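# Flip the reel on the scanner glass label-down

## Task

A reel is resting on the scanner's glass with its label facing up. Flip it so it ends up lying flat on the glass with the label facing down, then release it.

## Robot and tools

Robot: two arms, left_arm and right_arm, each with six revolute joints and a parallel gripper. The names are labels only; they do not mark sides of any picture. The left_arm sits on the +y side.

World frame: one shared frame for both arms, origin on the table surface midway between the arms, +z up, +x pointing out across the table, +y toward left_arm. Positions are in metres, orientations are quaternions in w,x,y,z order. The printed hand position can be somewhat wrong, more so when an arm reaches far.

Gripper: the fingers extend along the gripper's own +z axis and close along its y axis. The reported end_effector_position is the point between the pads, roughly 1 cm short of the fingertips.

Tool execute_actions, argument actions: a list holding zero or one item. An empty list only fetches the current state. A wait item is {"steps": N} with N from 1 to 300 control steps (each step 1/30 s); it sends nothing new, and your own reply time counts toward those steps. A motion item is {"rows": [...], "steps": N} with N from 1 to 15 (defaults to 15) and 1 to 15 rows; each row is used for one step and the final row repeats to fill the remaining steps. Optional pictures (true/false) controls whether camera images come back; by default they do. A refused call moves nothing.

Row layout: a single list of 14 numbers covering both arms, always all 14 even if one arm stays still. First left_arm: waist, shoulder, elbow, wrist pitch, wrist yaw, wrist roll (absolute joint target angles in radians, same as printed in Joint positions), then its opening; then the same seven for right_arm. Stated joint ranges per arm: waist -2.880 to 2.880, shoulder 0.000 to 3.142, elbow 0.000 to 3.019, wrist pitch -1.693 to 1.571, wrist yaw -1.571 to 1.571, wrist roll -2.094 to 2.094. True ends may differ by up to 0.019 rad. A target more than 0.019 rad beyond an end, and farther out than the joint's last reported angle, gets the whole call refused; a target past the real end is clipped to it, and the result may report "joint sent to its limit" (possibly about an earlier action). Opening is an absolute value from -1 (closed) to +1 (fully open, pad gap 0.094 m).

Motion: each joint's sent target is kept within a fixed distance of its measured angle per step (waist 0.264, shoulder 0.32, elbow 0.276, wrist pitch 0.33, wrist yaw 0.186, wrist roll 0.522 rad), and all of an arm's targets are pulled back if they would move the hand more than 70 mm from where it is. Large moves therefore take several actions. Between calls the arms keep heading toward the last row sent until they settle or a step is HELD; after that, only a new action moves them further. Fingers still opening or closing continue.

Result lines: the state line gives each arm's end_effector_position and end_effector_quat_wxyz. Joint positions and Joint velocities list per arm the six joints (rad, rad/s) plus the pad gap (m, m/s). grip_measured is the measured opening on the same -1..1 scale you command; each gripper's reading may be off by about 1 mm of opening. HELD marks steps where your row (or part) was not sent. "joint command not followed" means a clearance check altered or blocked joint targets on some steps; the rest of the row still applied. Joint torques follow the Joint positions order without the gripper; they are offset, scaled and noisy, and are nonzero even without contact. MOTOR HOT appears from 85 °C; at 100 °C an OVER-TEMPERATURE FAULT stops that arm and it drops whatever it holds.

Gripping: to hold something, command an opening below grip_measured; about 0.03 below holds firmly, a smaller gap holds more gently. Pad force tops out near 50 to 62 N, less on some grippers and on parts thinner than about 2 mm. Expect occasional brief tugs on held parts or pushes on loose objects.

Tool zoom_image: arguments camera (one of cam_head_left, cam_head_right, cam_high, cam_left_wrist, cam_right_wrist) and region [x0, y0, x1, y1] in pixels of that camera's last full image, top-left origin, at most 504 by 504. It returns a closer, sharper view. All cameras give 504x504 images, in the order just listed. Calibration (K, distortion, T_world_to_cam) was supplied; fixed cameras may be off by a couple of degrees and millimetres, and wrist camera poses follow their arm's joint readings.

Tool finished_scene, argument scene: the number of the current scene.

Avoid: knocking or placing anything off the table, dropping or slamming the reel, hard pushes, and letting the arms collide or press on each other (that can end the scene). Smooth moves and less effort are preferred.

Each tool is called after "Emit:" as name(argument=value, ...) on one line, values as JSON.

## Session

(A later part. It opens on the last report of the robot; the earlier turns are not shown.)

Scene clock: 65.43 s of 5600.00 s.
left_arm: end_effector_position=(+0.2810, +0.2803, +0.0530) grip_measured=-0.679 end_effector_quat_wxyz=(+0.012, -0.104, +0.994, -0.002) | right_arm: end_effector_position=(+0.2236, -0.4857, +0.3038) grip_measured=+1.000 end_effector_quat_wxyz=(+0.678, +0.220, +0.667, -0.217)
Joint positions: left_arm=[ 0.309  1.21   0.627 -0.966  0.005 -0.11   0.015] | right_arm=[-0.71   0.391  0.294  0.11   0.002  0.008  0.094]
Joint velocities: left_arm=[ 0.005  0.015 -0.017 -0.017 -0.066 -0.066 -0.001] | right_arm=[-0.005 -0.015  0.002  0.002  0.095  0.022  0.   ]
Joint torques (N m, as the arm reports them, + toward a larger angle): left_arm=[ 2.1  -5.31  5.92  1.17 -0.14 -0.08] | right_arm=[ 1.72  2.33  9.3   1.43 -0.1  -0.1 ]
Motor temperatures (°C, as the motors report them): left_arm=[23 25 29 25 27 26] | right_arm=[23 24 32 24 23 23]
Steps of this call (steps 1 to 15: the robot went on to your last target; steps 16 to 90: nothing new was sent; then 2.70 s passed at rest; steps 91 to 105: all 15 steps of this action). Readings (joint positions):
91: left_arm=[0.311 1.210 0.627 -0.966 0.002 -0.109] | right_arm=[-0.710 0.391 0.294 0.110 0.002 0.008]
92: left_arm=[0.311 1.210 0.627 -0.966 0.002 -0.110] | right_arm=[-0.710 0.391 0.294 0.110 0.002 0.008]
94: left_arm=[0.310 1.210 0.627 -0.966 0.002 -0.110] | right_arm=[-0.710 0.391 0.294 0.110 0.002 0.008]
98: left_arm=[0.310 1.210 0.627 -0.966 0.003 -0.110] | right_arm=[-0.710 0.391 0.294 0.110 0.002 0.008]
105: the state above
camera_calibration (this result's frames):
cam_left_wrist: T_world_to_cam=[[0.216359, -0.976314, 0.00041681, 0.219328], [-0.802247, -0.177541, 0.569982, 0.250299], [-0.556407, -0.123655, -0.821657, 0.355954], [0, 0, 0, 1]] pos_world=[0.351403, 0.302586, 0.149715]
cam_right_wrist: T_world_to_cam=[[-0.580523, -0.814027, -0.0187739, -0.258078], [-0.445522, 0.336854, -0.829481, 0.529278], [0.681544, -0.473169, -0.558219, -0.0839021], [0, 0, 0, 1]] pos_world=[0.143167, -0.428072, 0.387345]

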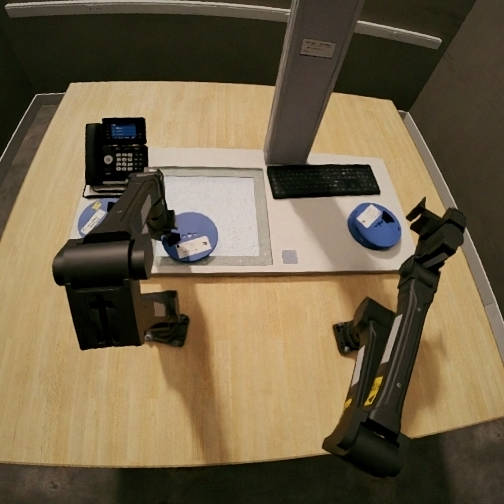

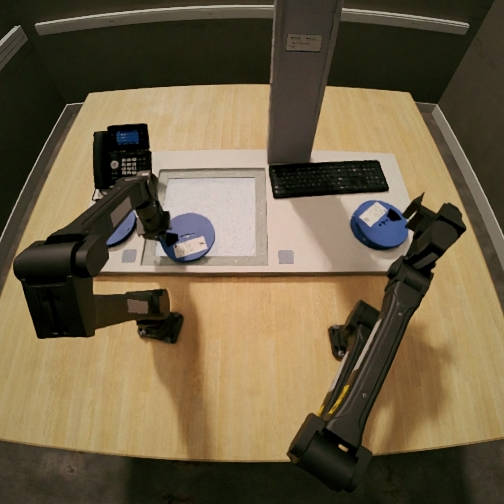

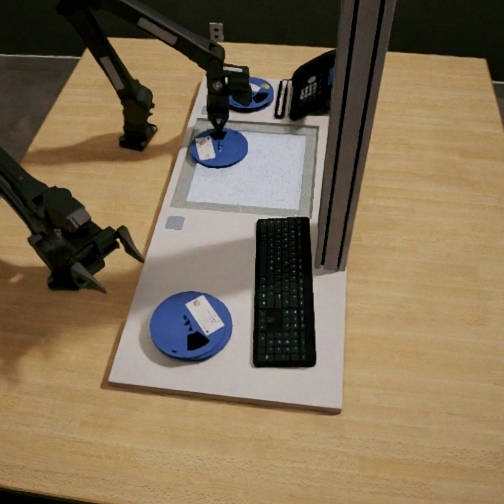

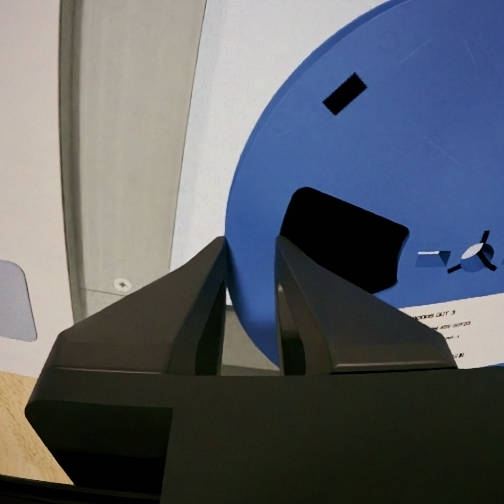

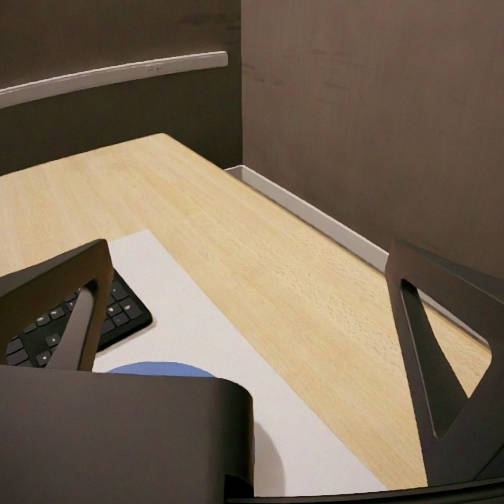

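Emit:
execute_actions(actions=[{"rows":[[0.305,1.21,0.62,-0.966,0,-0.12,-0.72,-0.7,0.4,0.3,0.1,0,0,1],[0.305,1.207,0.628,-0.972,0,-0.12,-0.72,-0.7,0.4,0.3,0.1,0,0,1],[0.305,1.203,0.634,-0.98,0,-0.12,-0.72,-0.7,0.4,0.3,0.1,0,0,1],[0.305,1.2,0.64,-0.988,0,-0.12,-0.72,-0.7,0.4,0.3,0.1,0,0,1],[0.305,1.196,0.645,-0.996,0,-0.12,-0.72,-0.7,0.4,0.3,0.1,0,0,1],[0.305,1.192,0.65,-1.004,0,-0.12,-0.72,-0.7,0.4,0.3,0.1,0,0,1],[0.305,1.188,0.655,-1.012,0,-0.12,-0.72,-0.7,0.4,0.3,0.1,0,0,1],[0.305,1.184,0.66,-1.02,0,-0.12,-0.72,-0.7,0.4,0.3,0.1,0,0,1],[0.305,1.18,0.665,-1.03,0,-0.12,-0.72,-0.7,0.4,0.3,0.1,0,0,1],[0.305,1.176,0.67,-1.04,0,-0.12,-0.72,-0.7,0.4,0.3,0.1,0,0,1],[0.305,1.17,0.677,-1.05,0,-0.12,-0.72,-0.7,0.4,0.3,0.1,0,0,1]]}])

Emit:
zoom_image(camera="cam_high", region=[160, 60, 300, 200])

Scene clock: 73.57 s of 5600.00 s.
left_arm: end_effector_position=(+0.2649, +0.2796, +0.0609) grip_measured=-0.679 end_effector_quat_wxyz=(-0.010, -0.107, +0.994, +0.000) | right_arm: end_effector_position=(+0.2236, -0.4857, +0.3038) grip_measured=+1.000 end_effector_quat_wxyz=(+0.678, +0.220, +0.667, -0.217)
Joint positions: left_arm=[ 0.309  1.178  0.627 -1.041 -0.001 -0.114  0.015] | right_arm=[-0.71   0.391  0.294  0.11   0.002  0.008  0.094]
Joint velocities: left_arm=[-0.015 -0.015  0.017 -0.032 -0.007  0.007  0.   ] | right_arm=[-0.005 -0.005 -0.002 -0.012  0.007 -0.051  0.   ]
Joint torques (N m, as the arm reports them, + toward a larger angle): left_arm=[ 1.92 -5.61 11.83  0.31  0.   -0.03] | right_arm=[ 1.54  2.24  9.38  1.33 -0.11 -0.1 ]
Motor temperatures (°C, as the motors report them): left_arm=[23 25 29 25 27 26] | right_arm=[23 24 32 24 23 23]
Steps of this call (steps 1 to 15: the robot went on to your last target; steps 16 to 90: nothing new was sent; then 4.63 s passed at rest; steps 91 to 105: all 15 steps of this action). Readings (joint positions):
91: left_arm=[0.309 1.210 0.627 -0.966 0.005 -0.110] | right_arm=[-0.710 0.391 0.294 0.110 0.002 0.008]
92: left_arm=[0.309 1.210 0.627 -0.966 0.005 -0.110] | right_arm=[-0.710 0.391 0.294 0.110 0.002 0.008]
94: left_arm=[0.309 1.209 0.627 -0.971 0.004 -0.110] | right_arm=[-0.710 0.391 0.294 0.110 0.002 0.008]
98: left_arm=[0.309 1.201 0.627 -0.995 0.003 -0.113] | right_arm=[-0.710 0.391 0.294 0.110 0.002 0.008]
105: the state above
camera_calibration (this result's frames):
cam_left_wrist: T_world_to_cam=[[0.220253, -0.975391, -0.0100669, 0.221491], [-0.775993, -0.181461, 0.604076, 0.224814], [-0.591037, -0.125238, -0.796863, 0.361474], [0, 0, 0, 1]] pos_world=[0.339314, 0.302106, 0.15447]
cam_right_wrist: T_world_to_cam=[[-0.580523, -0.814027, -0.0187739, -0.258078], [-0.445522, 0.336854, -0.829481, 0.529278], [0.681544, -0.473169, -0.558219, -0.0839021], [0, 0, 0, 1]] pos_world=[0.143167, -0.428072, 0.387345]

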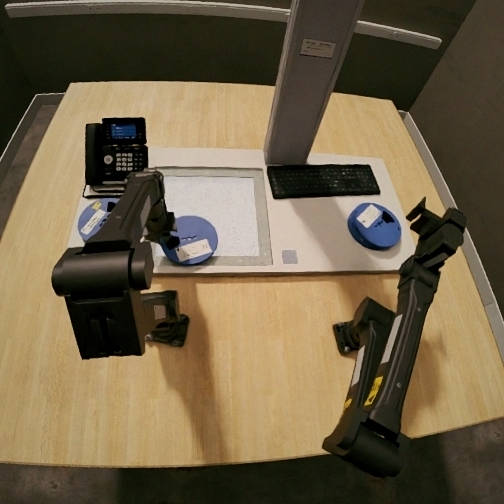

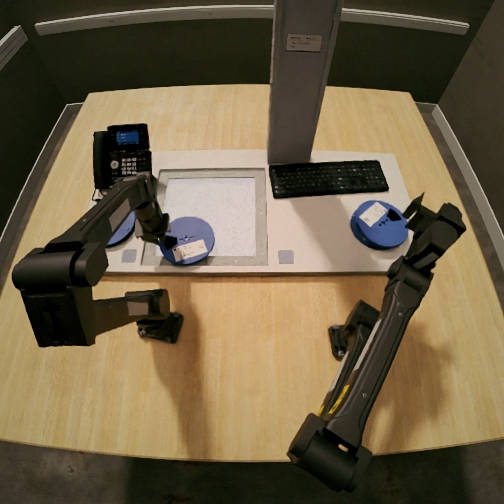

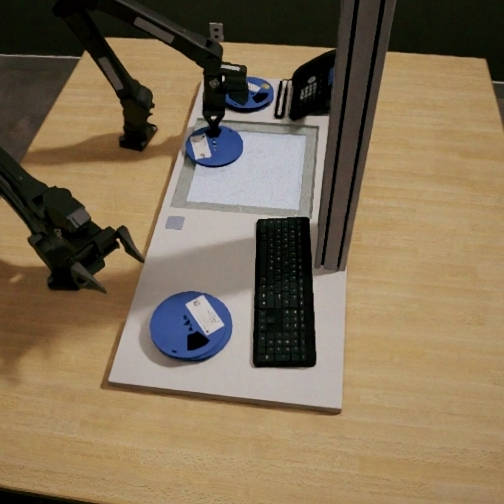

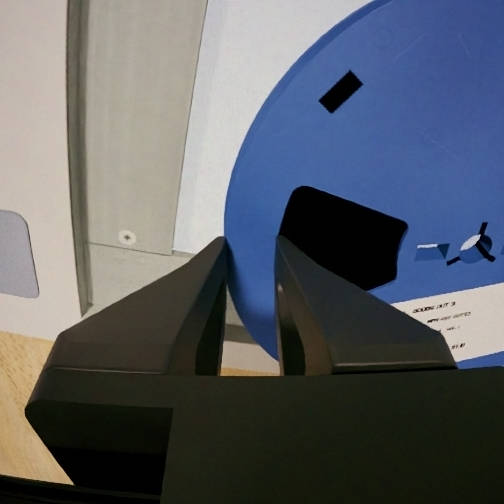

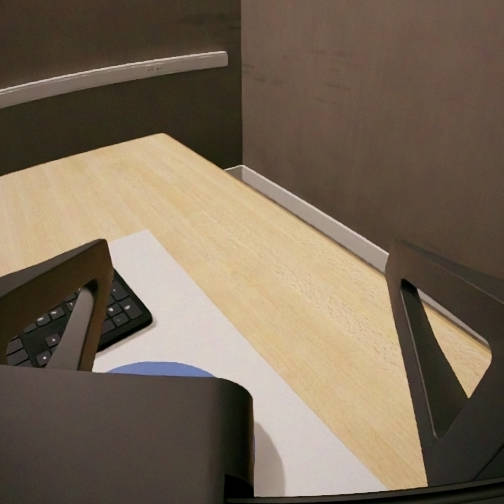

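Region (160, 60, 300, 200) of cam_high's 504x504 image, scaled by 3.600, with more detail than that image has.

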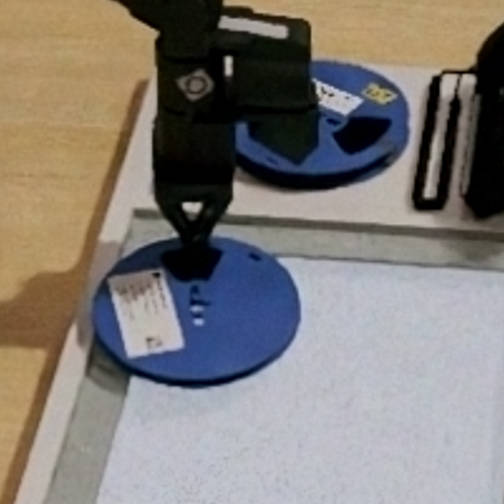

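Emit:
execute_actions(actions=[{"rows":[[0.305,1.17,0.7,-1.05,0,-0.12,-0.72,-0.6,0.43,0.3,0.13,0,0.1,1],[0.305,1.17,0.72,-1.06,0,-0.12,-0.72,-0.5,0.46,0.3,0.16,0,0.2,1],[0.305,1.17,0.74,-1.08,0,-0.12,-0.72,-0.4,0.49,0.3,0.19,0,0.3,1],[0.305,1.17,0.76,-1.1,0,-0.12,-0.72,-0.3,0.52,0.3,0.22,0,0.4,1],[0.305,1.17,0.78,-1.12,0,-0.1,-0.72,-0.2,0.55,0.3,0.25,0,0.5,1],[0.305,1.17,0.8,-1.14,0,-0.07,-0.72,-0.1,0.58,0.3,0.28,0,0.6,1],[0.305,1.17,0.82,-1.16,0,-0.04,-0.72,0,0.61,0.3,0.31,0,0.7,1],[0.305,1.17,0.84,-1.18,0,-0.01,-0.72,0.1,0.64,0.3,0.34,0,0.8,1],[0.305,1.17,0.86,-1.2,0,0.02,-0.72,0.2,0.67,0.3,0.37,0,0.9,1],[0.305,1.17,0.88,-1.22,0,0.05,-0.72,0.3,0.7,0.3,0.4,0,1.0,1],[0.305,1.17,0.9,-1.24,0,0.08,-0.72,0.4,0.73,0.3,0.43,0,1.1,1],[0.305,1.17,0.92,-1.26,0,0.11,-0.72,0.5,0.76,0.3,0.46,0,1.2,1],[0.305,1.17,0.94,-1.28,0,0.14,-0.72,0.6,0.79,0.3,0.49,0,1.3,1],[0.305,1.17,0.96,-1.3,0,0.17,-0.72,0.7,0.82,0.3,0.52,0,1.4,1],[0.305,1.17,0.98,-1.32,0,0.2,-0.72,0.8,0.85,0.3,0.55,0,1.5,1]]}], pictures=false)

Emit:
execute_actions(actions=[{"rows":[[0.305,1.17,0.99,-1.33,0,0.23,-0.72,0.83,0.9,0.31,0.59,0,1.58,0.5],[0.305,1.17,1.0,-1.34,0,0.27,-0.72,0.86,0.95,0.32,0.63,0,1.58,0.5],[0.305,1.17,1.01,-1.35,0,0.31,-0.72,0.89,1.0,0.33,0.67,0,1.58,0.5],[0.305,1.17,1.02,-1.36,0,0.35,-0.72,0.92,1.05,0.34,0.71,0,1.58,0.5],[0.305,1.17,1.03,-1.37,0,0.39,-0.72,0.935,1.1,0.35,0.76,0,1.58,0.5],[0.305,1.17,1.04,-1.38,0,0.43,-0.72,0.935,1.15,0.35,0.81,0,1.58,0.5],[0.305,1.17,1.04,-1.39,0,0.47,-0.72,0.935,1.2,0.35,0.86,0,1.58,0.5],[0.305,1.17,1.04,-1.39,0,0.51,-0.72,0.935,1.25,0.35,0.91,0,1.58,0.5],[0.305,1.17,1.04,-1.39,0,0.55,-0.72,0.935,1.3,0.35,0.96,0,1.58,0.5],[0.305,1.17,1.04,-1.39,0,0.59,-0.72,0.935,1.35,0.35,1.01,0,1.58,0.5],[0.305,1.17,1.04,-1.39,0,0.63,-0.72,0.935,1.39,0.35,1.05,0,1.58,0.5],[0.305,1.17,1.04,-1.39,0,0.66,-0.72,0.935,1.414,0.35,1.07,0,1.58,0.5]]}], pictures=false)

Emit:
execute_actions(actions=[{"steps":30}])

Scene clock: 90.40 s of 5600.00 s.
left_arm: end_effector_position=(+0.3151, +0.2847, +0.1545) grip_measured=-0.679 end_effector_quat_wxyz=(+0.009, -0.011, +1.000, +0.002) | right_arm: end_effector_position=(+0.2863, -0.0896, +0.2557) grip_measured=+1.000 end_effector_quat_wxyz=(+0.483, +0.166, +0.703, +0.495)
Joint positions: left_arm=[ 0.309  1.177  0.896 -1.272 -0.002  0.077  0.015] | right_arm=[0.481 0.784 0.294 0.448 0.001 1.029 0.094]
Joint velocities: left_arm=[-0.005  0.005  0.525 -0.584 -0.022  0.784 -0.001] | right_arm=[ 2.457  0.796  0.007  0.842 -0.007  2.322  0.   ]
Joint torques (N m, as the arm reports them, + toward a larger angle): left_arm=[ 2.26 -6.7  13.02  0.28  0.09  0.14] | right_arm=[-0.59 -1.71  8.47  2.2   0.   -0.05]
Motor temperatures (°C, as the motors report them): left_arm=[23 25 31 25 27 26] | right_arm=[23 24 33 24 23 23]
Steps of this call (steps 1 to 15: the robot went on to your last target; steps 16 to 90: nothing new was sent; then 13.33 s passed at rest; steps 91 to 105: all 15 steps of this action). Readings (joint positions):
91: left_arm=[0.309 1.177 0.629 -1.043 -0.001 -0.114] | right_arm=[-0.701 0.393 0.294 0.110 0.004 0.022]
92: left_arm=[0.309 1.177 0.634 -1.047 -0.001 -0.114] | right_arm=[-0.666 0.401 0.294 0.115 0.007 0.052]
94: left_arm=[0.309 1.177 0.657 -1.069 -0.002 -0.114] | right_arm=[-0.521 0.440 0.294 0.149 0.007 0.151]
98: left_arm=[0.309 1.177 0.745 -1.137 -0.002 -0.083] | right_arm=[-0.145 0.572 0.294 0.253 0.002 0.435]
105: the state above

Scene clock: 90.90 s of 5600.00 s.
left_arm: end_effector_position=(+0.3191, +0.2851, +0.1887) grip_measured=-0.679 end_effector_quat_wxyz=(+0.000, +0.234, +0.972, +0.001) | right_arm: end_effector_position=(+0.1904, +0.0853, +0.1420) grip_measured=+0.502 end_effector_quat_wxyz=(+0.185, +0.190, +0.721, +0.640)
Joint positions: left_arm=[ 0.309  1.177  0.988 -1.381 -0.002  0.572  0.015] | right_arm=[ 0.945  1.432  0.302  1.018 -0.002  1.548  0.071]
Joint velocities: left_arm=[-0.015  0.005 -0.002  0.002 -0.11   0.52   0.   ] | right_arm=[-0.005  0.21  -0.007  0.115 -0.007  0.11  -0.   ]
Joint torques (N m, as the arm reports them, + toward a larger angle): left_arm=[ 1.64 -7.09 13.44  0.06  0.18  0.14] | right_arm=[-0.13 -8.97  7.73  3.38  0.11 -0.01]
Motor temperatures (°C, as the motors report them): left_arm=[23 25 31 25 27 26] | right_arm=[23 24 33 24 23 23]
Steps of this call (steps 1 to 15: all 15 steps of this action). Readings (joint positions):
1: left_arm=[0.309 1.177 0.913 -1.290 -0.002 0.105] | right_arm=[0.565 0.813 0.294 0.478 0.000 1.112]
2: left_arm=[0.309 1.177 0.928 -1.305 -0.002 0.134] | right_arm=[0.648 0.845 0.294 0.511 0.000 1.185]
4: left_arm=[0.309 1.177 0.952 -1.329 -0.002 0.199] | right_arm=[0.804 0.926 0.294 0.592 -0.000 1.311]
8: left_arm=[0.309 1.177 0.984 -1.369 -0.002 0.343] | right_arm=[0.958 1.153 0.301 0.789 -0.005 1.463]
15: the state above

Scene clock: 91.90 s of 5600.00 s.
left_arm: end_effector_position=(+0.3191, +0.2851, +0.1887) grip_measured=-0.679 end_effector_quat_wxyz=(+0.000, +0.272, +0.962, +0.001) | right_arm: end_effector_position=(+0.1913, +0.0869, +0.1508) grip_measured=+0.502 end_effector_quat_wxyz=(+0.181, +0.195, +0.709, +0.653)
Joint positions: left_arm=[ 0.309  1.177  0.988 -1.381 -0.002  0.65   0.015] | right_arm=[ 0.945  1.429  0.306  1.042 -0.002  1.569  0.071]
Joint velocities: left_arm=[-0.005 -0.005 -0.017 -0.007  0.081  0.037  0.002] | right_arm=[ 0.005 -0.015  0.002  0.002 -0.007 -0.081  0.   ]
Joint torques (N m, as the arm reports them, + toward a larger angle): left_arm=[ 2.4  -6.91 13.36 -0.07  0.14  0.16] | right_arm=[ 0.09 -7.68  7.44  2.57  0.11  0.02]
Motor temperatures (°C, as the motors report them): left_arm=[23 25 32 25 27 26] | right_arm=[23 24 32 24 23 23]
Steps of this call (steps 1 to 30: the robot went on to your last target). Readings (joint positions):
1: left_arm=[0.309 1.177 0.988 -1.381 -0.002 0.588] | right_arm=[0.945 1.435 0.302 1.022 -0.002 1.553]
2: left_arm=[0.309 1.177 0.988 -1.381 -0.002 0.601] | right_arm=[0.945 1.434 0.302 1.028 -0.002 1.556]
4: left_arm=[0.309 1.177 0.988 -1.381 -0.002 0.618] | right_arm=[0.945 1.431 0.303 1.037 -0.002 1.561]
8: left_arm=[0.309 1.177 0.988 -1.381 -0.002 0.637] | right_arm=[0.945 1.429 0.306 1.042 -0.002 1.566]
30: the state above
All arms were judged still, so your last target was given up. Only a new action makes them travel on or press farther. Fingers that are still opening or closing keep moving.
camera_calibration (this result's frames):
cam_left_wrist: T_world_to_cam=[[-0.515364, -0.856928, -0.00863006, 0.416912], [-0.695574, 0.412399, 0.588306, -0.00139093], [-0.500577, 0.309194, -0.808593, 0.34556], [0, 0, 0, 1]] pos_world=[0.386873, 0.250992, 0.283833]
cam_right_wrist: T_world_to_cam=[[-0.0450085, -0.0580696, -0.997297, 0.165845], [-0.996716, -0.0646565, 0.048747, 0.20304], [-0.0673125, 0.996217, -0.0549688, 0.0632435], [0, 0, 0, 1]] pos_world=[0.214095, -0.0402457, 0.158976]

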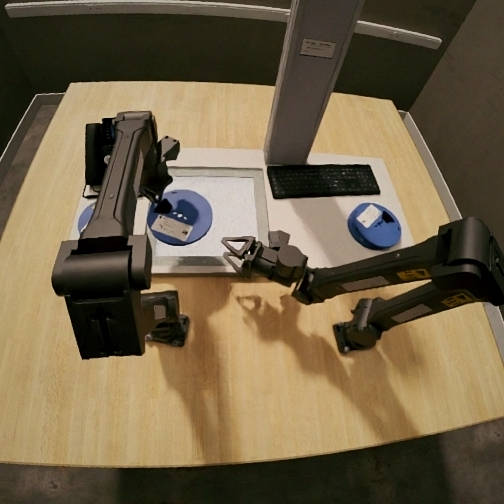

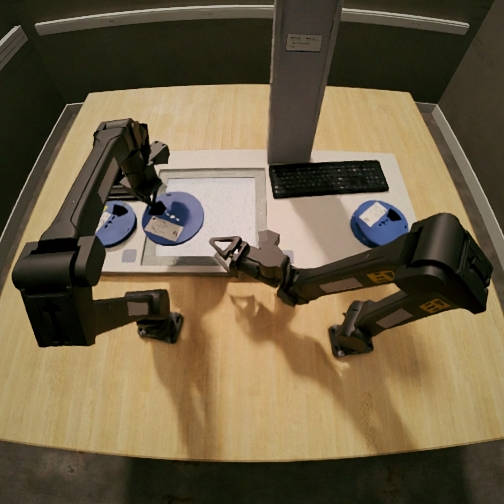

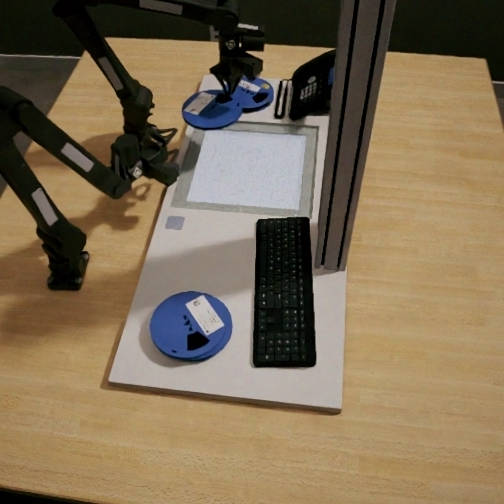

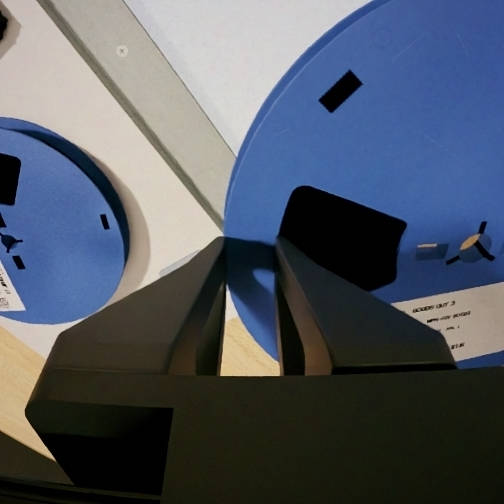

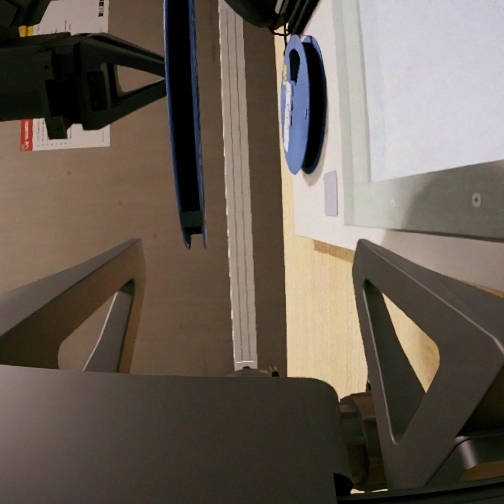

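Emit:
execute_actions(actions=[{"rows":[[0.305,1.17,1.03,-1.39,0,0.66,-0.72,0.93,1.42,0.38,1.08,0,1.58,0.5],[0.305,1.17,1.03,-1.39,0,0.66,-0.72,0.93,1.43,0.405,1.08,0,1.58,0.5],[0.305,1.17,1.03,-1.39,0,0.66,-0.72,0.93,1.44,0.43,1.08,0,1.58,0.5],[0.305,1.17,1.03,-1.39,0,0.66,-0.72,0.93,1.46,0.45,1.08,0,1.58,0.5],[0.305,1.17,1.03,-1.39,0,0.66,-0.72,0.93,1.48,0.47,1.08,0,1.58,0.5],[0.305,1.17,1.03,-1.39,0,0.66,-0.72,0.93,1.5,0.49,1.08,0,1.58,0.5],[0.305,1.17,1.03,-1.39,0,0.66,-0.72,0.93,1.52,0.51,1.08,0,1.58,0.5],[0.305,1.17,1.03,-1.39,0,0.66,-0.72,0.93,1.54,0.53,1.08,0,1.58,0.5],[0.305,1.17,1.03,-1.39,0,0.66,-0.72,0.93,1.56,0.55,1.08,0,1.58,0.5],[0.305,1.17,1.03,-1.39,0,0.66,-0.72,0.93,1.58,0.57,1.08,0,1.58,0.5],[0.305,1.17,1.03,-1.39,0,0.66,-0.72,0.93,1.595,0.59,1.08,0,1.58,0.5],[0.305,1.17,1.03,-1.39,0,0.66,-0.72,0.93,1.61,0.605,1.08,0,1.58,0.5]]}], pictures=false)

Emit:
execute_actions(actions=[{"steps":15}])

Scene clock: 99.03 s of 5600.00 s.
left_arm: end_effector_position=(+0.3189, +0.2852, +0.1901) grip_measured=-0.719 end_effector_quat_wxyz=(+0.001, +0.274, +0.962, +0.001) | right_arm: end_effector_position=(+0.2438, +0.1699, +0.1853) grip_measured=+0.502 end_effector_quat_wxyz=(+0.193, +0.187, +0.673, +0.690)
Joint positions: left_arm=[ 0.309  1.175  0.99  -1.384 -0.002  0.655  0.013] | right_arm=[ 0.94   1.603  0.572  1.057 -0.002  1.569  0.071]
Joint velocities: left_arm=[-0.005  0.015 -0.007 -0.012 -0.081  0.022  0.   ] | right_arm=[ 0.015  0.181  0.042  0.017 -0.022 -0.051  0.001]
Joint torques (N m, as the arm reports them, + toward a larger angle): left_arm=[ 2.54 -6.92 12.3   0.18  0.19  0.12] | right_arm=[ -0.33 -10.75   7.3    2.47   0.1    0.03]
Motor temperatures (°C, as the motors report them): left_arm=[23 25 33 25 27 26] | right_arm=[23 24 32 24 23 23]
Steps of this call (steps 1 to 199: nothing new was sent; steps 200 to 214: all 15 steps of this action). Readings (joint positions):
200: left_arm=[0.309 1.175 0.990 -1.384 -0.002 0.655] | right_arm=[0.944 1.429 0.308 1.043 -0.002 1.569]
201: left_arm=[0.309 1.175 0.990 -1.384 -0.002 0.655] | right_arm=[0.943 1.429 0.314 1.043 -0.002 1.569]
203: left_arm=[0.309 1.175 0.990 -1.384 -0.002 0.655] | right_arm=[0.942 1.431 0.342 1.044 -0.002 1.569]
207: left_arm=[0.309 1.175 0.990 -1.384 -0.002 0.655] | right_arm=[0.940 1.480 0.447 1.054 -0.002 1.569]
214: the state above

Scene clock: 99.53 s of 5600.00 s.
left_arm: end_effector_position=(+0.3189, +0.2852, +0.1901) grip_measured=-0.719 end_effector_quat_wxyz=(+0.001, +0.274, +0.962, +0.001) | right_arm: end_effector_position=(+0.2440, +0.1701, +0.1828) grip_measured=+0.502 end_effector_quat_wxyz=(+0.192, +0.187, +0.674, +0.688)
Joint positions: left_arm=[ 0.309  1.175  0.99  -1.384 -0.002  0.655  0.013] | right_arm=[ 0.94   1.608  0.572  1.057 -0.002  1.57   0.071]
Joint velocities: left_arm=[-0.005 -0.015  0.002 -0.012  0.007 -0.037 -0.002] | right_arm=[ 0.005 -0.005 -0.007 -0.007 -0.007  0.051  0.   ]
Joint torques (N m, as the arm reports them, + toward a larger angle): left_arm=[ 2.48 -7.6  12.14  0.15  0.18  0.13] | right_arm=[-0.46 -9.74  7.34  2.33  0.1   0.02]
Motor temperatures (°C, as the motors report them): left_arm=[23 25 33 25 27 26] | right_arm=[23 24 32 24 23 23]
Steps of this call (steps 1 to 15: the robot went on to your last target). Readings (joint positions):
1: left_arm=[0.309 1.175 0.990 -1.384 -0.002 0.655] | right_arm=[0.940 1.607 0.572 1.057 -0.002 1.569]
2: left_arm=[0.309 1.175 0.990 -1.384 -0.002 0.655] | right_arm=[0.940 1.608 0.572 1.057 -0.002 1.570]
4: left_arm=[0.309 1.175 0.990 -1.384 -0.002 0.655] | right_arm=[0.940 1.608 0.572 1.057 -0.002 1.570]
8: left_arm=[0.309 1.175 0.990 -1.384 -0.002 0.655] | right_arm=[0.940 1.608 0.572 1.057 -0.002 1.570]
15: the state above
All arms were judged still, so your last target was given up. Only a new action makes them travel on or press farther. Fingers that are still opening or closing keep moving.
camera_calibration (this result's frames):
cam_left_wrist: T_world_to_cam=[[-0.519596, -0.854358, -0.00962266, 0.4177], [-0.694163, 0.415551, 0.587754, -0.00358937], [-0.498153, 0.312074, -0.808983, 0.345098], [0, 0, 0, 1]] pos_world=[0.386456, 0.250661, 0.285307]
cam_right_wrist: T_world_to_cam=[[0.0068716, 0.0295429, -0.99954, 0.177801], [-0.998026, -0.0622041, -0.00869972, 0.269722], [-0.0624325, 0.997626, 0.0290572, -0.0311114], [0, 0, 0, 1]] pos_world=[0.266025, 0.0425626, 0.18097]

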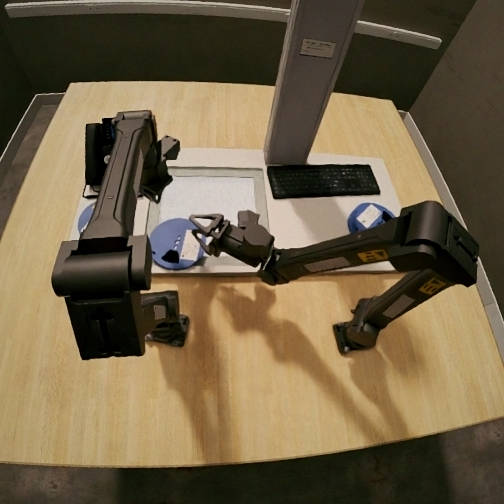

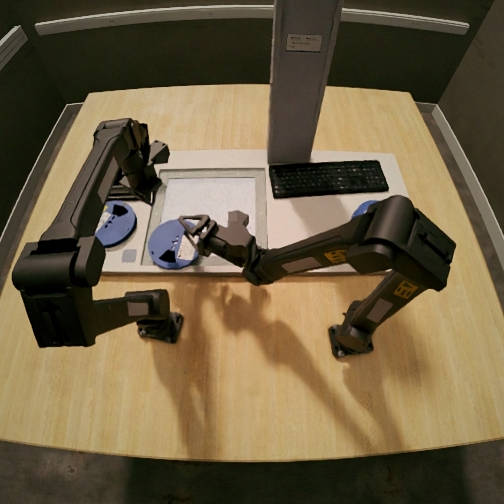

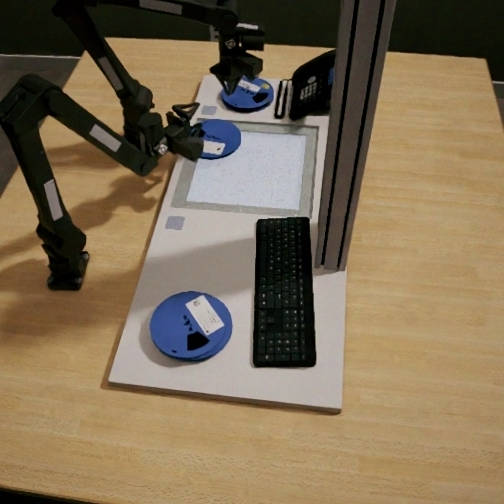

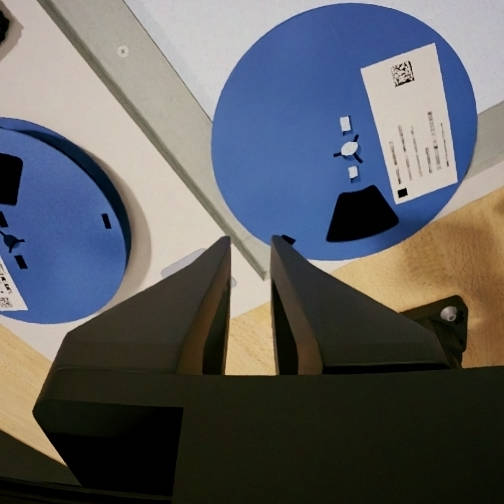

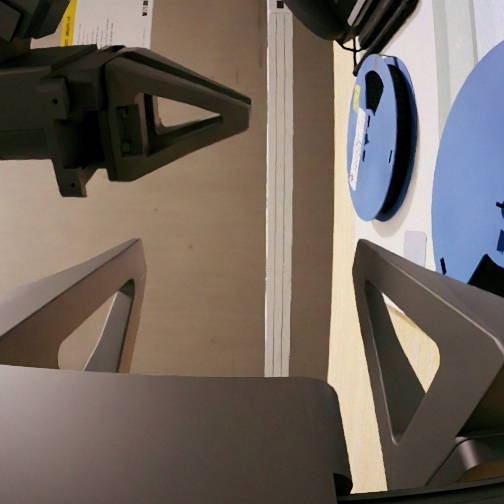

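Emit:
execute_actions(actions=[{"rows":[[0.3,1.14,0.95,-1.38,0,0.5,-0.15,0.93,1.57,0.55,1.05,0,1.58,0.5],[0.295,1.11,0.91,-1.36,0,0.3,-0.15,0.93,1.53,0.51,1.05,0,1.58,0.5],[0.29,1.08,0.87,-1.34,0,0.1,-0.15,0.93,1.49,0.47,1.05,0,1.58,0.5],[0.285,1.05,0.83,-1.32,0,-0.1,-0.15,0.93,1.45,0.43,1.05,0,1.58,0.5],[0.28,1.02,0.79,-1.3,0,-0.3,-0.15,0.93,1.41,0.39,1.05,0,1.58,0.5],[0.275,0.99,0.75,-1.28,0,-0.5,-0.15,0.93,1.37,0.35,1.05,0,1.58,0.5],[0.27,0.96,0.71,-1.26,0,-0.7,-0.15,0.93,1.33,0.31,1.05,0,1.58,0.5],[0.265,0.94,0.67,-1.24,0,-0.9,-0.15,0.93,1.29,0.27,1.05,0,1.58,0.5],[0.26,0.92,0.63,-1.22,0,-1.1,-0.15,0.93,1.26,0.24,1.05,0,1.58,0.5],[0.25,0.91,0.59,-1.2,0,-1.3,-0.15,0.93,1.26,0.22,1.05,0,1.58,0.5],[0.245,0.9,0.55,-1.18,0,-1.3,-0.15,0.93,1.26,0.22,1.05,0,1.58,0.5],[0.24,0.895,0.52,-1.17,0,-1.3,-0.15,0.93,1.26,0.22,1.05,0,1.58,0.5],[0.238,0.895,0.495,-1.162,0,-1.3,-0.15,0.93,1.26,0.22,1.05,0,1.58,0.5]]}], pictures=false)

Emit:
execute_actions(actions=[{"steps":30}])

Scene clock: 113.97 s of 5600.00 s.
left_arm: end_effector_position=(+0.1979, +0.2604, +0.0805) grip_measured=-0.151 end_effector_quat_wxyz=(+0.006, -0.359, +0.933, -0.001) | right_arm: end_effector_position=(+0.1731, +0.0532, +0.1934) grip_measured=+0.502 end_effector_quat_wxyz=(+0.193, +0.186, +0.669, +0.693)
Joint positions: left_arm=[ 0.243  0.883  0.508 -1.185 -0.002 -0.7    0.04 ] | right_arm=[ 0.94   1.239  0.217  1.057 -0.002  1.57   0.071]
Joint velocities: left_arm=[-0.063  0.103 -0.476  0.066  0.051 -2.777 -0.   ] | right_arm=[-0.015  0.083  0.007 -0.002 -0.051  0.051 -0.   ]
Joint torques (N m, as the arm reports them, + toward a larger angle): left_arm=[ 1.83 -1.86  9.83  1.64 -0.01 -0.05] | right_arm=[-0.29 -3.15  5.4   1.42  0.09  0.01]
Motor temperatures (°C, as the motors report them): left_arm=[23 25 33 25 27 26] | right_arm=[23 25 31 24 23 23]
Steps of this call (steps 1 to 110: nothing new was sent; then 10.27 s passed at rest; steps 111 to 125: all 15 steps of this action). Readings (joint positions):
111: left_arm=[0.308 1.173 0.987 -1.383 -0.002 0.632] | right_arm=[0.940 1.607 0.571 1.057 -0.002 1.570]
112: left_arm=[0.308 1.164 0.974 -1.376 -0.002 0.575] | right_arm=[0.940 1.601 0.564 1.057 -0.002 1.570]
114: left_arm=[0.302 1.123 0.915 -1.348 -0.002 0.391] | right_arm=[0.940 1.560 0.517 1.057 -0.002 1.570]
118: left_arm=[0.280 0.989 0.747 -1.284 -0.002 -0.006] | right_arm=[0.940 1.385 0.348 1.057 -0.002 1.570]
125: the state above

Scene clock: 114.97 s of 5600.00 s.
left_arm: end_effector_position=(+0.1944, +0.2602, +0.0728) grip_measured=-0.151 end_effector_quat_wxyz=(+0.000, +0.614, -0.789, -0.001) | right_arm: end_effector_position=(+0.1734, +0.0538, +0.1895) grip_measured=+0.502 end_effector_quat_wxyz=(+0.192, +0.187, +0.673, +0.690)
Joint positions: left_arm=[ 0.243  0.894  0.491 -1.17  -0.002 -1.29   0.04 ] | right_arm=[ 0.94   1.249  0.217  1.057 -0.002  1.57   0.071]
Joint velocities: left_arm=[-0.005  0.015  0.007 -0.022 -0.066 -0.007 -0.002] | right_arm=[-0.005 -0.005 -0.002  0.007 -0.007  0.037  0.001]
Joint torques (N m, as the arm reports them, + toward a larger angle): left_arm=[ 1.88 -2.45  8.8   1.03  0.03 -0.05] | right_arm=[-0.53 -3.8   5.46  1.49  0.09  0.01]
Motor temperatures (°C, as the motors report them): left_arm=[23 25 33 25 27 26] | right_arm=[23 25 31 24 23 23]
Steps of this call (steps 1 to 30: the robot went on to your last target). Readings (joint positions):
1: left_arm=[0.243 0.887 0.496 -1.183 -0.002 -0.799] | right_arm=[0.940 1.242 0.217 1.057 -0.002 1.570]
2: left_arm=[0.243 0.891 0.491 -1.182 -0.002 -0.895] | right_arm=[0.940 1.245 0.217 1.057 -0.002 1.570]
4: left_arm=[0.243 0.894 0.491 -1.175 -0.002 -1.039] | right_arm=[0.940 1.249 0.217 1.057 -0.002 1.570]
8: left_arm=[0.243 0.894 0.491 -1.170 -0.002 -1.188] | right_arm=[0.940 1.249 0.217 1.057 -0.002 1.570]
30: the state above
camera_calibration (this result's frames):
cam_left_wrist: T_world_to_cam=[[0.971579, -0.236544, -0.00896448, -0.12018], [-0.186326, -0.787575, 0.587374, 0.20366], [-0.146, -0.569011, -0.809266, 0.356736], [0, 0, 0, 1]] pos_world=[0.206795, 0.334956, 0.167992]
cam_right_wrist: T_world_to_cam=[[0.00904633, 0.0331291, -0.99941, 0.187867], [-0.998004, -0.0621686, -0.0110944, 0.19257], [-0.0624995, 0.997516, 0.0325006, 0.0797305], [0, 0, 0, 1]] pos_world=[0.19547, -0.0737845, 0.187302]

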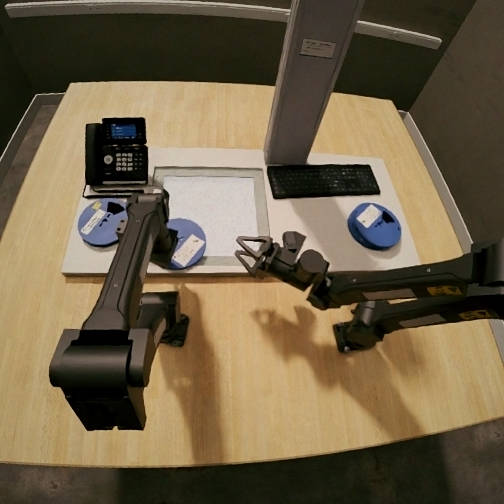

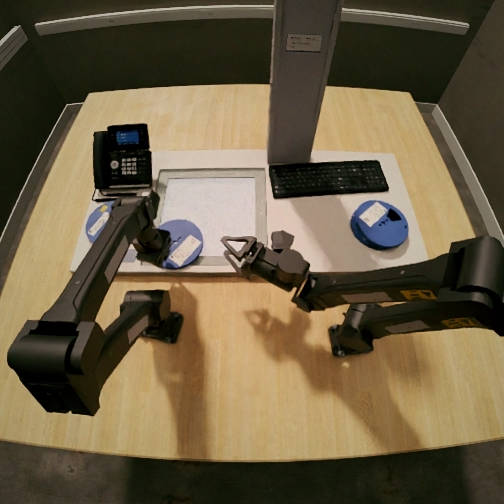

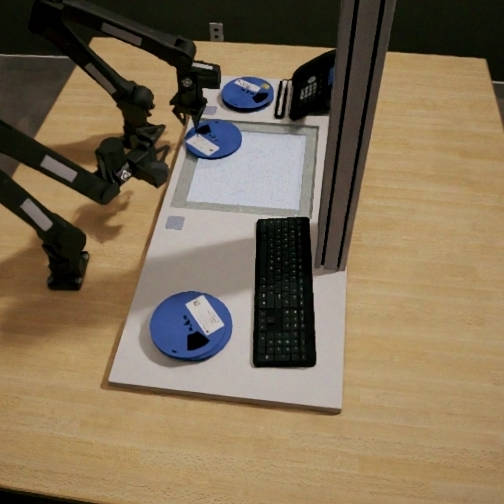

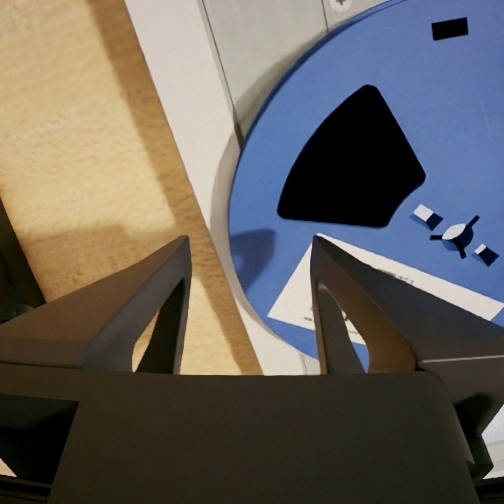

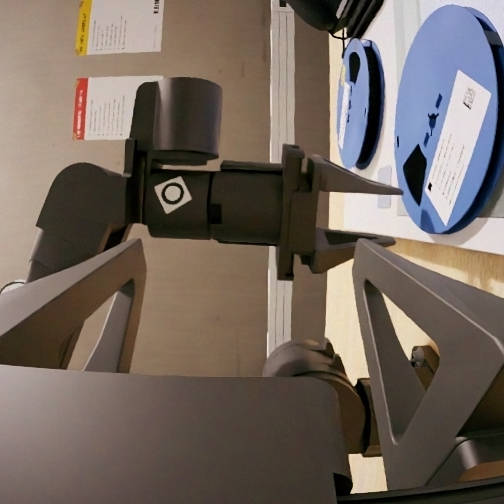

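Emit:
execute_actions(actions=[{"rows":[[0.27,0.9,0.53,-1.16,0,-1.1,-0.15,0.93,1.26,0.22,1.05,0,1.58,0.5],[0.3,0.91,0.55,-1.15,0,-0.9,-0.15,0.93,1.26,0.22,1.05,0,1.58,0.5],[0.33,0.92,0.558,-1.14,0,-0.75,-0.15,0.93,1.26,0.22,1.05,0,1.58,0.5],[0.35,0.935,0.558,-1.13,0,-0.65,-0.15,0.93,1.26,0.22,1.05,0,1.58,0.5],[0.37,0.95,0.558,-1.115,0,-0.65,-0.15,0.93,1.26,0.22,1.05,0,1.58,0.5],[0.372,0.965,0.558,-1.1,0,-0.65,-0.15,0.93,1.26,0.22,1.05,0,1.58,0.5],[0.372,0.98,0.558,-1.09,0,-0.65,-0.15,0.93,1.26,0.22,1.05,0,1.58,0.5],[0.372,0.993,0.558,-1.078,0,-0.65,-0.15,0.93,1.26,0.22,1.05,0,1.58,0.5]]}], pictures=false)

Emit:
execute_actions(actions=[{"steps":15}])

Scene clock: 123.23 s of 5600.00 s.
left_arm: end_effector_position=(+0.2164, +0.2888, +0.0633) grip_measured=-0.151 end_effector_quat_wxyz=(+0.003, -0.415, +0.910, -0.000) | right_arm: end_effector_position=(+0.1734, +0.0538, +0.1895) grip_measured=+0.502 end_effector_quat_wxyz=(+0.192, +0.187, +0.673, +0.690)
Joint positions: left_arm=[ 0.375  0.996  0.517 -1.086 -0.    -0.691  0.04 ] | right_arm=[ 0.94   1.249  0.217  1.057 -0.002  1.57   0.071]
Joint velocities: left_arm=[-0.005  0.005  0.007 -0.007  0.022  0.154  0.001] | right_arm=[-0.005 -0.005 -0.002 -0.017  0.022  0.007 -0.   ]
Joint torques (N m, as the arm reports them, + toward a larger angle): left_arm=[ 2.29 -3.28 11.45  0.93  0.01  0.09] | right_arm=[-0.53 -3.41  5.5   1.46  0.11  0.02]
Motor temperatures (°C, as the motors report them): left_arm=[23 25 32 25 27 26] | right_arm=[23 25 30 24 23 23]
Steps of this call (steps 1 to 15: the robot went on to your last target; steps 16 to 90: nothing new was sent; then 4.77 s passed at rest; steps 91 to 105: all 15 steps of this action). Readings (joint positions):
91: left_arm=[0.245 0.894 0.491 -1.170 -0.002 -1.261] | right_arm=[0.940 1.249 0.217 1.057 -0.002 1.570]
92: left_arm=[0.254 0.895 0.492 -1.168 -0.001 -1.199] | right_arm=[0.940 1.249 0.217 1.057 -0.002 1.570]
94: left_arm=[0.295 0.903 0.497 -1.157 -0.000 -1.028] | right_arm=[0.940 1.249 0.217 1.057 -0.002 1.570]
98: left_arm=[0.371 0.955 0.514 -1.108 -0.000 -0.810] | right_arm=[0.940 1.249 0.217 1.057 -0.002 1.570]
105: the state above

Scene clock: 123.73 s of 5600.00 s.
left_arm: end_effector_position=(+0.2164, +0.2888, +0.0633) grip_measured=-0.151 end_effector_quat_wxyz=(+0.003, -0.401, +0.916, -0.000) | right_arm: end_effector_position=(+0.1734, +0.0538, +0.1895) grip_measured=+0.502 end_effector_quat_wxyz=(+0.192, +0.187, +0.673, +0.690)
Joint positions: left_arm=[ 0.375  0.996  0.517 -1.086 -0.    -0.661  0.04 ] | right_arm=[ 0.94   1.249  0.217  1.057 -0.002  1.57   0.071]
Joint velocities: left_arm=[-0.005 -0.015 -0.007  0.017  0.081 -0.022 -0.001] | right_arm=[-0.005 -0.015 -0.007  0.012 -0.037 -0.081 -0.   ]
Joint torques (N m, as the arm reports them, + toward a larger angle): left_arm=[ 2.13 -3.52 11.25  0.94 -0.02  0.15] | right_arm=[-0.38 -3.58  5.44  1.42  0.09  0.01]
Motor temperatures (°C, as the motors report them): left_arm=[23 25 32 25 27 26] | right_arm=[23 25 30 24 23 23]
Steps of this call (steps 1 to 15: the robot went on to your last target). Readings (joint positions):
1: left_arm=[0.375 0.996 0.517 -1.086 -0.000 -0.684] | right_arm=[0.940 1.249 0.217 1.057 -0.002 1.570]
2: left_arm=[0.375 0.996 0.517 -1.086 -0.000 -0.679] | right_arm=[0.940 1.249 0.217 1.057 -0.002 1.570]
4: left_arm=[0.375 0.996 0.517 -1.086 -0.000 -0.672] | right_arm=[0.940 1.249 0.217 1.057 -0.002 1.570]
8: left_arm=[0.375 0.996 0.517 -1.086 -0.000 -0.665] | right_arm=[0.940 1.249 0.217 1.057 -0.002 1.570]
15: the state above
camera_calibration (this result's frames):
cam_left_wrist: T_world_to_cam=[[0.741246, -0.671221, -0.0039836, 0.0402339], [-0.542776, -0.602872, 0.584756, 0.25983], [-0.394902, -0.431286, -0.811199, 0.382732], [0, 0, 0, 1]] pos_world=[0.262348, 0.348717, 0.158695]
cam_right_wrist: T_world_to_cam=[[0.00904633, 0.0331291, -0.99941, 0.187867], [-0.998004, -0.0621686, -0.0110944, 0.19257], [-0.0624995, 0.997516, 0.0325006, 0.0797305], [0, 0, 0, 1]] pos_world=[0.19547, -0.0737845, 0.187302]

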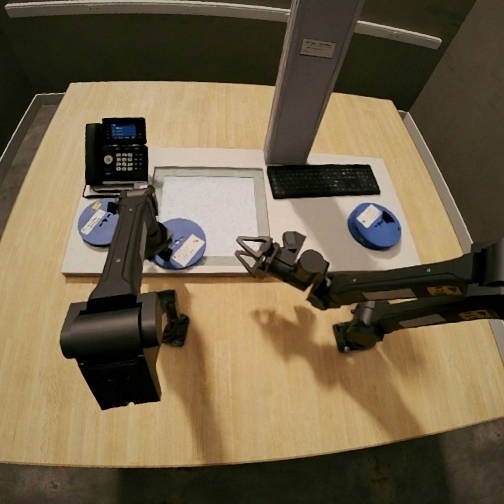

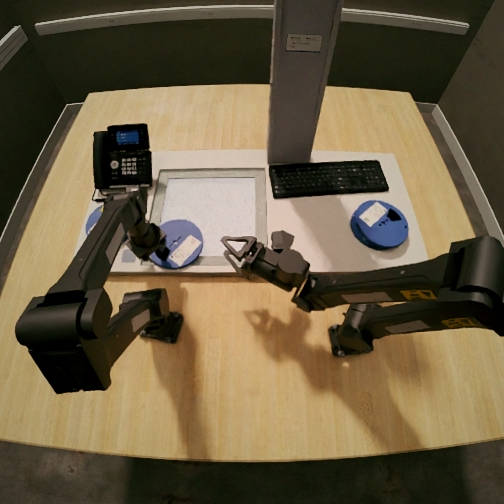

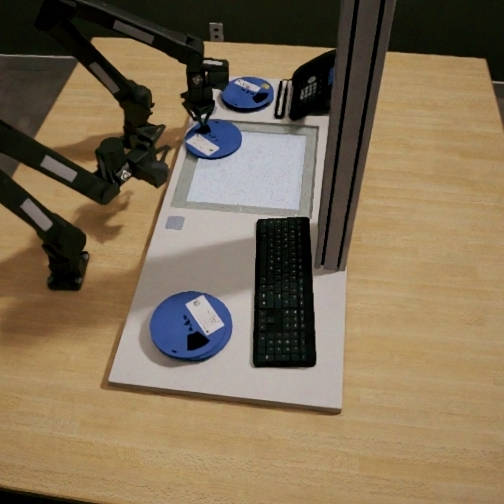

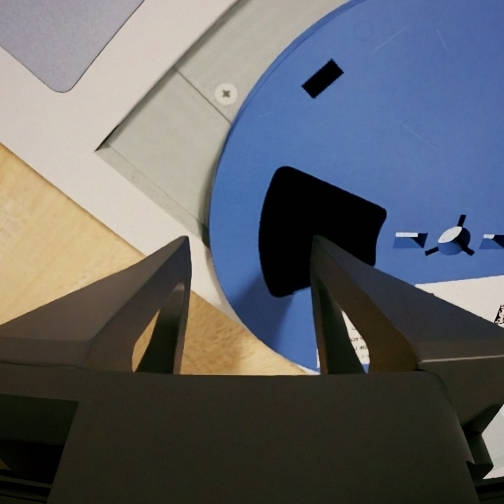

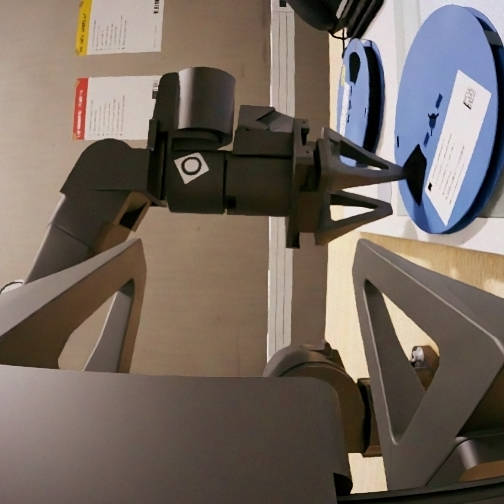

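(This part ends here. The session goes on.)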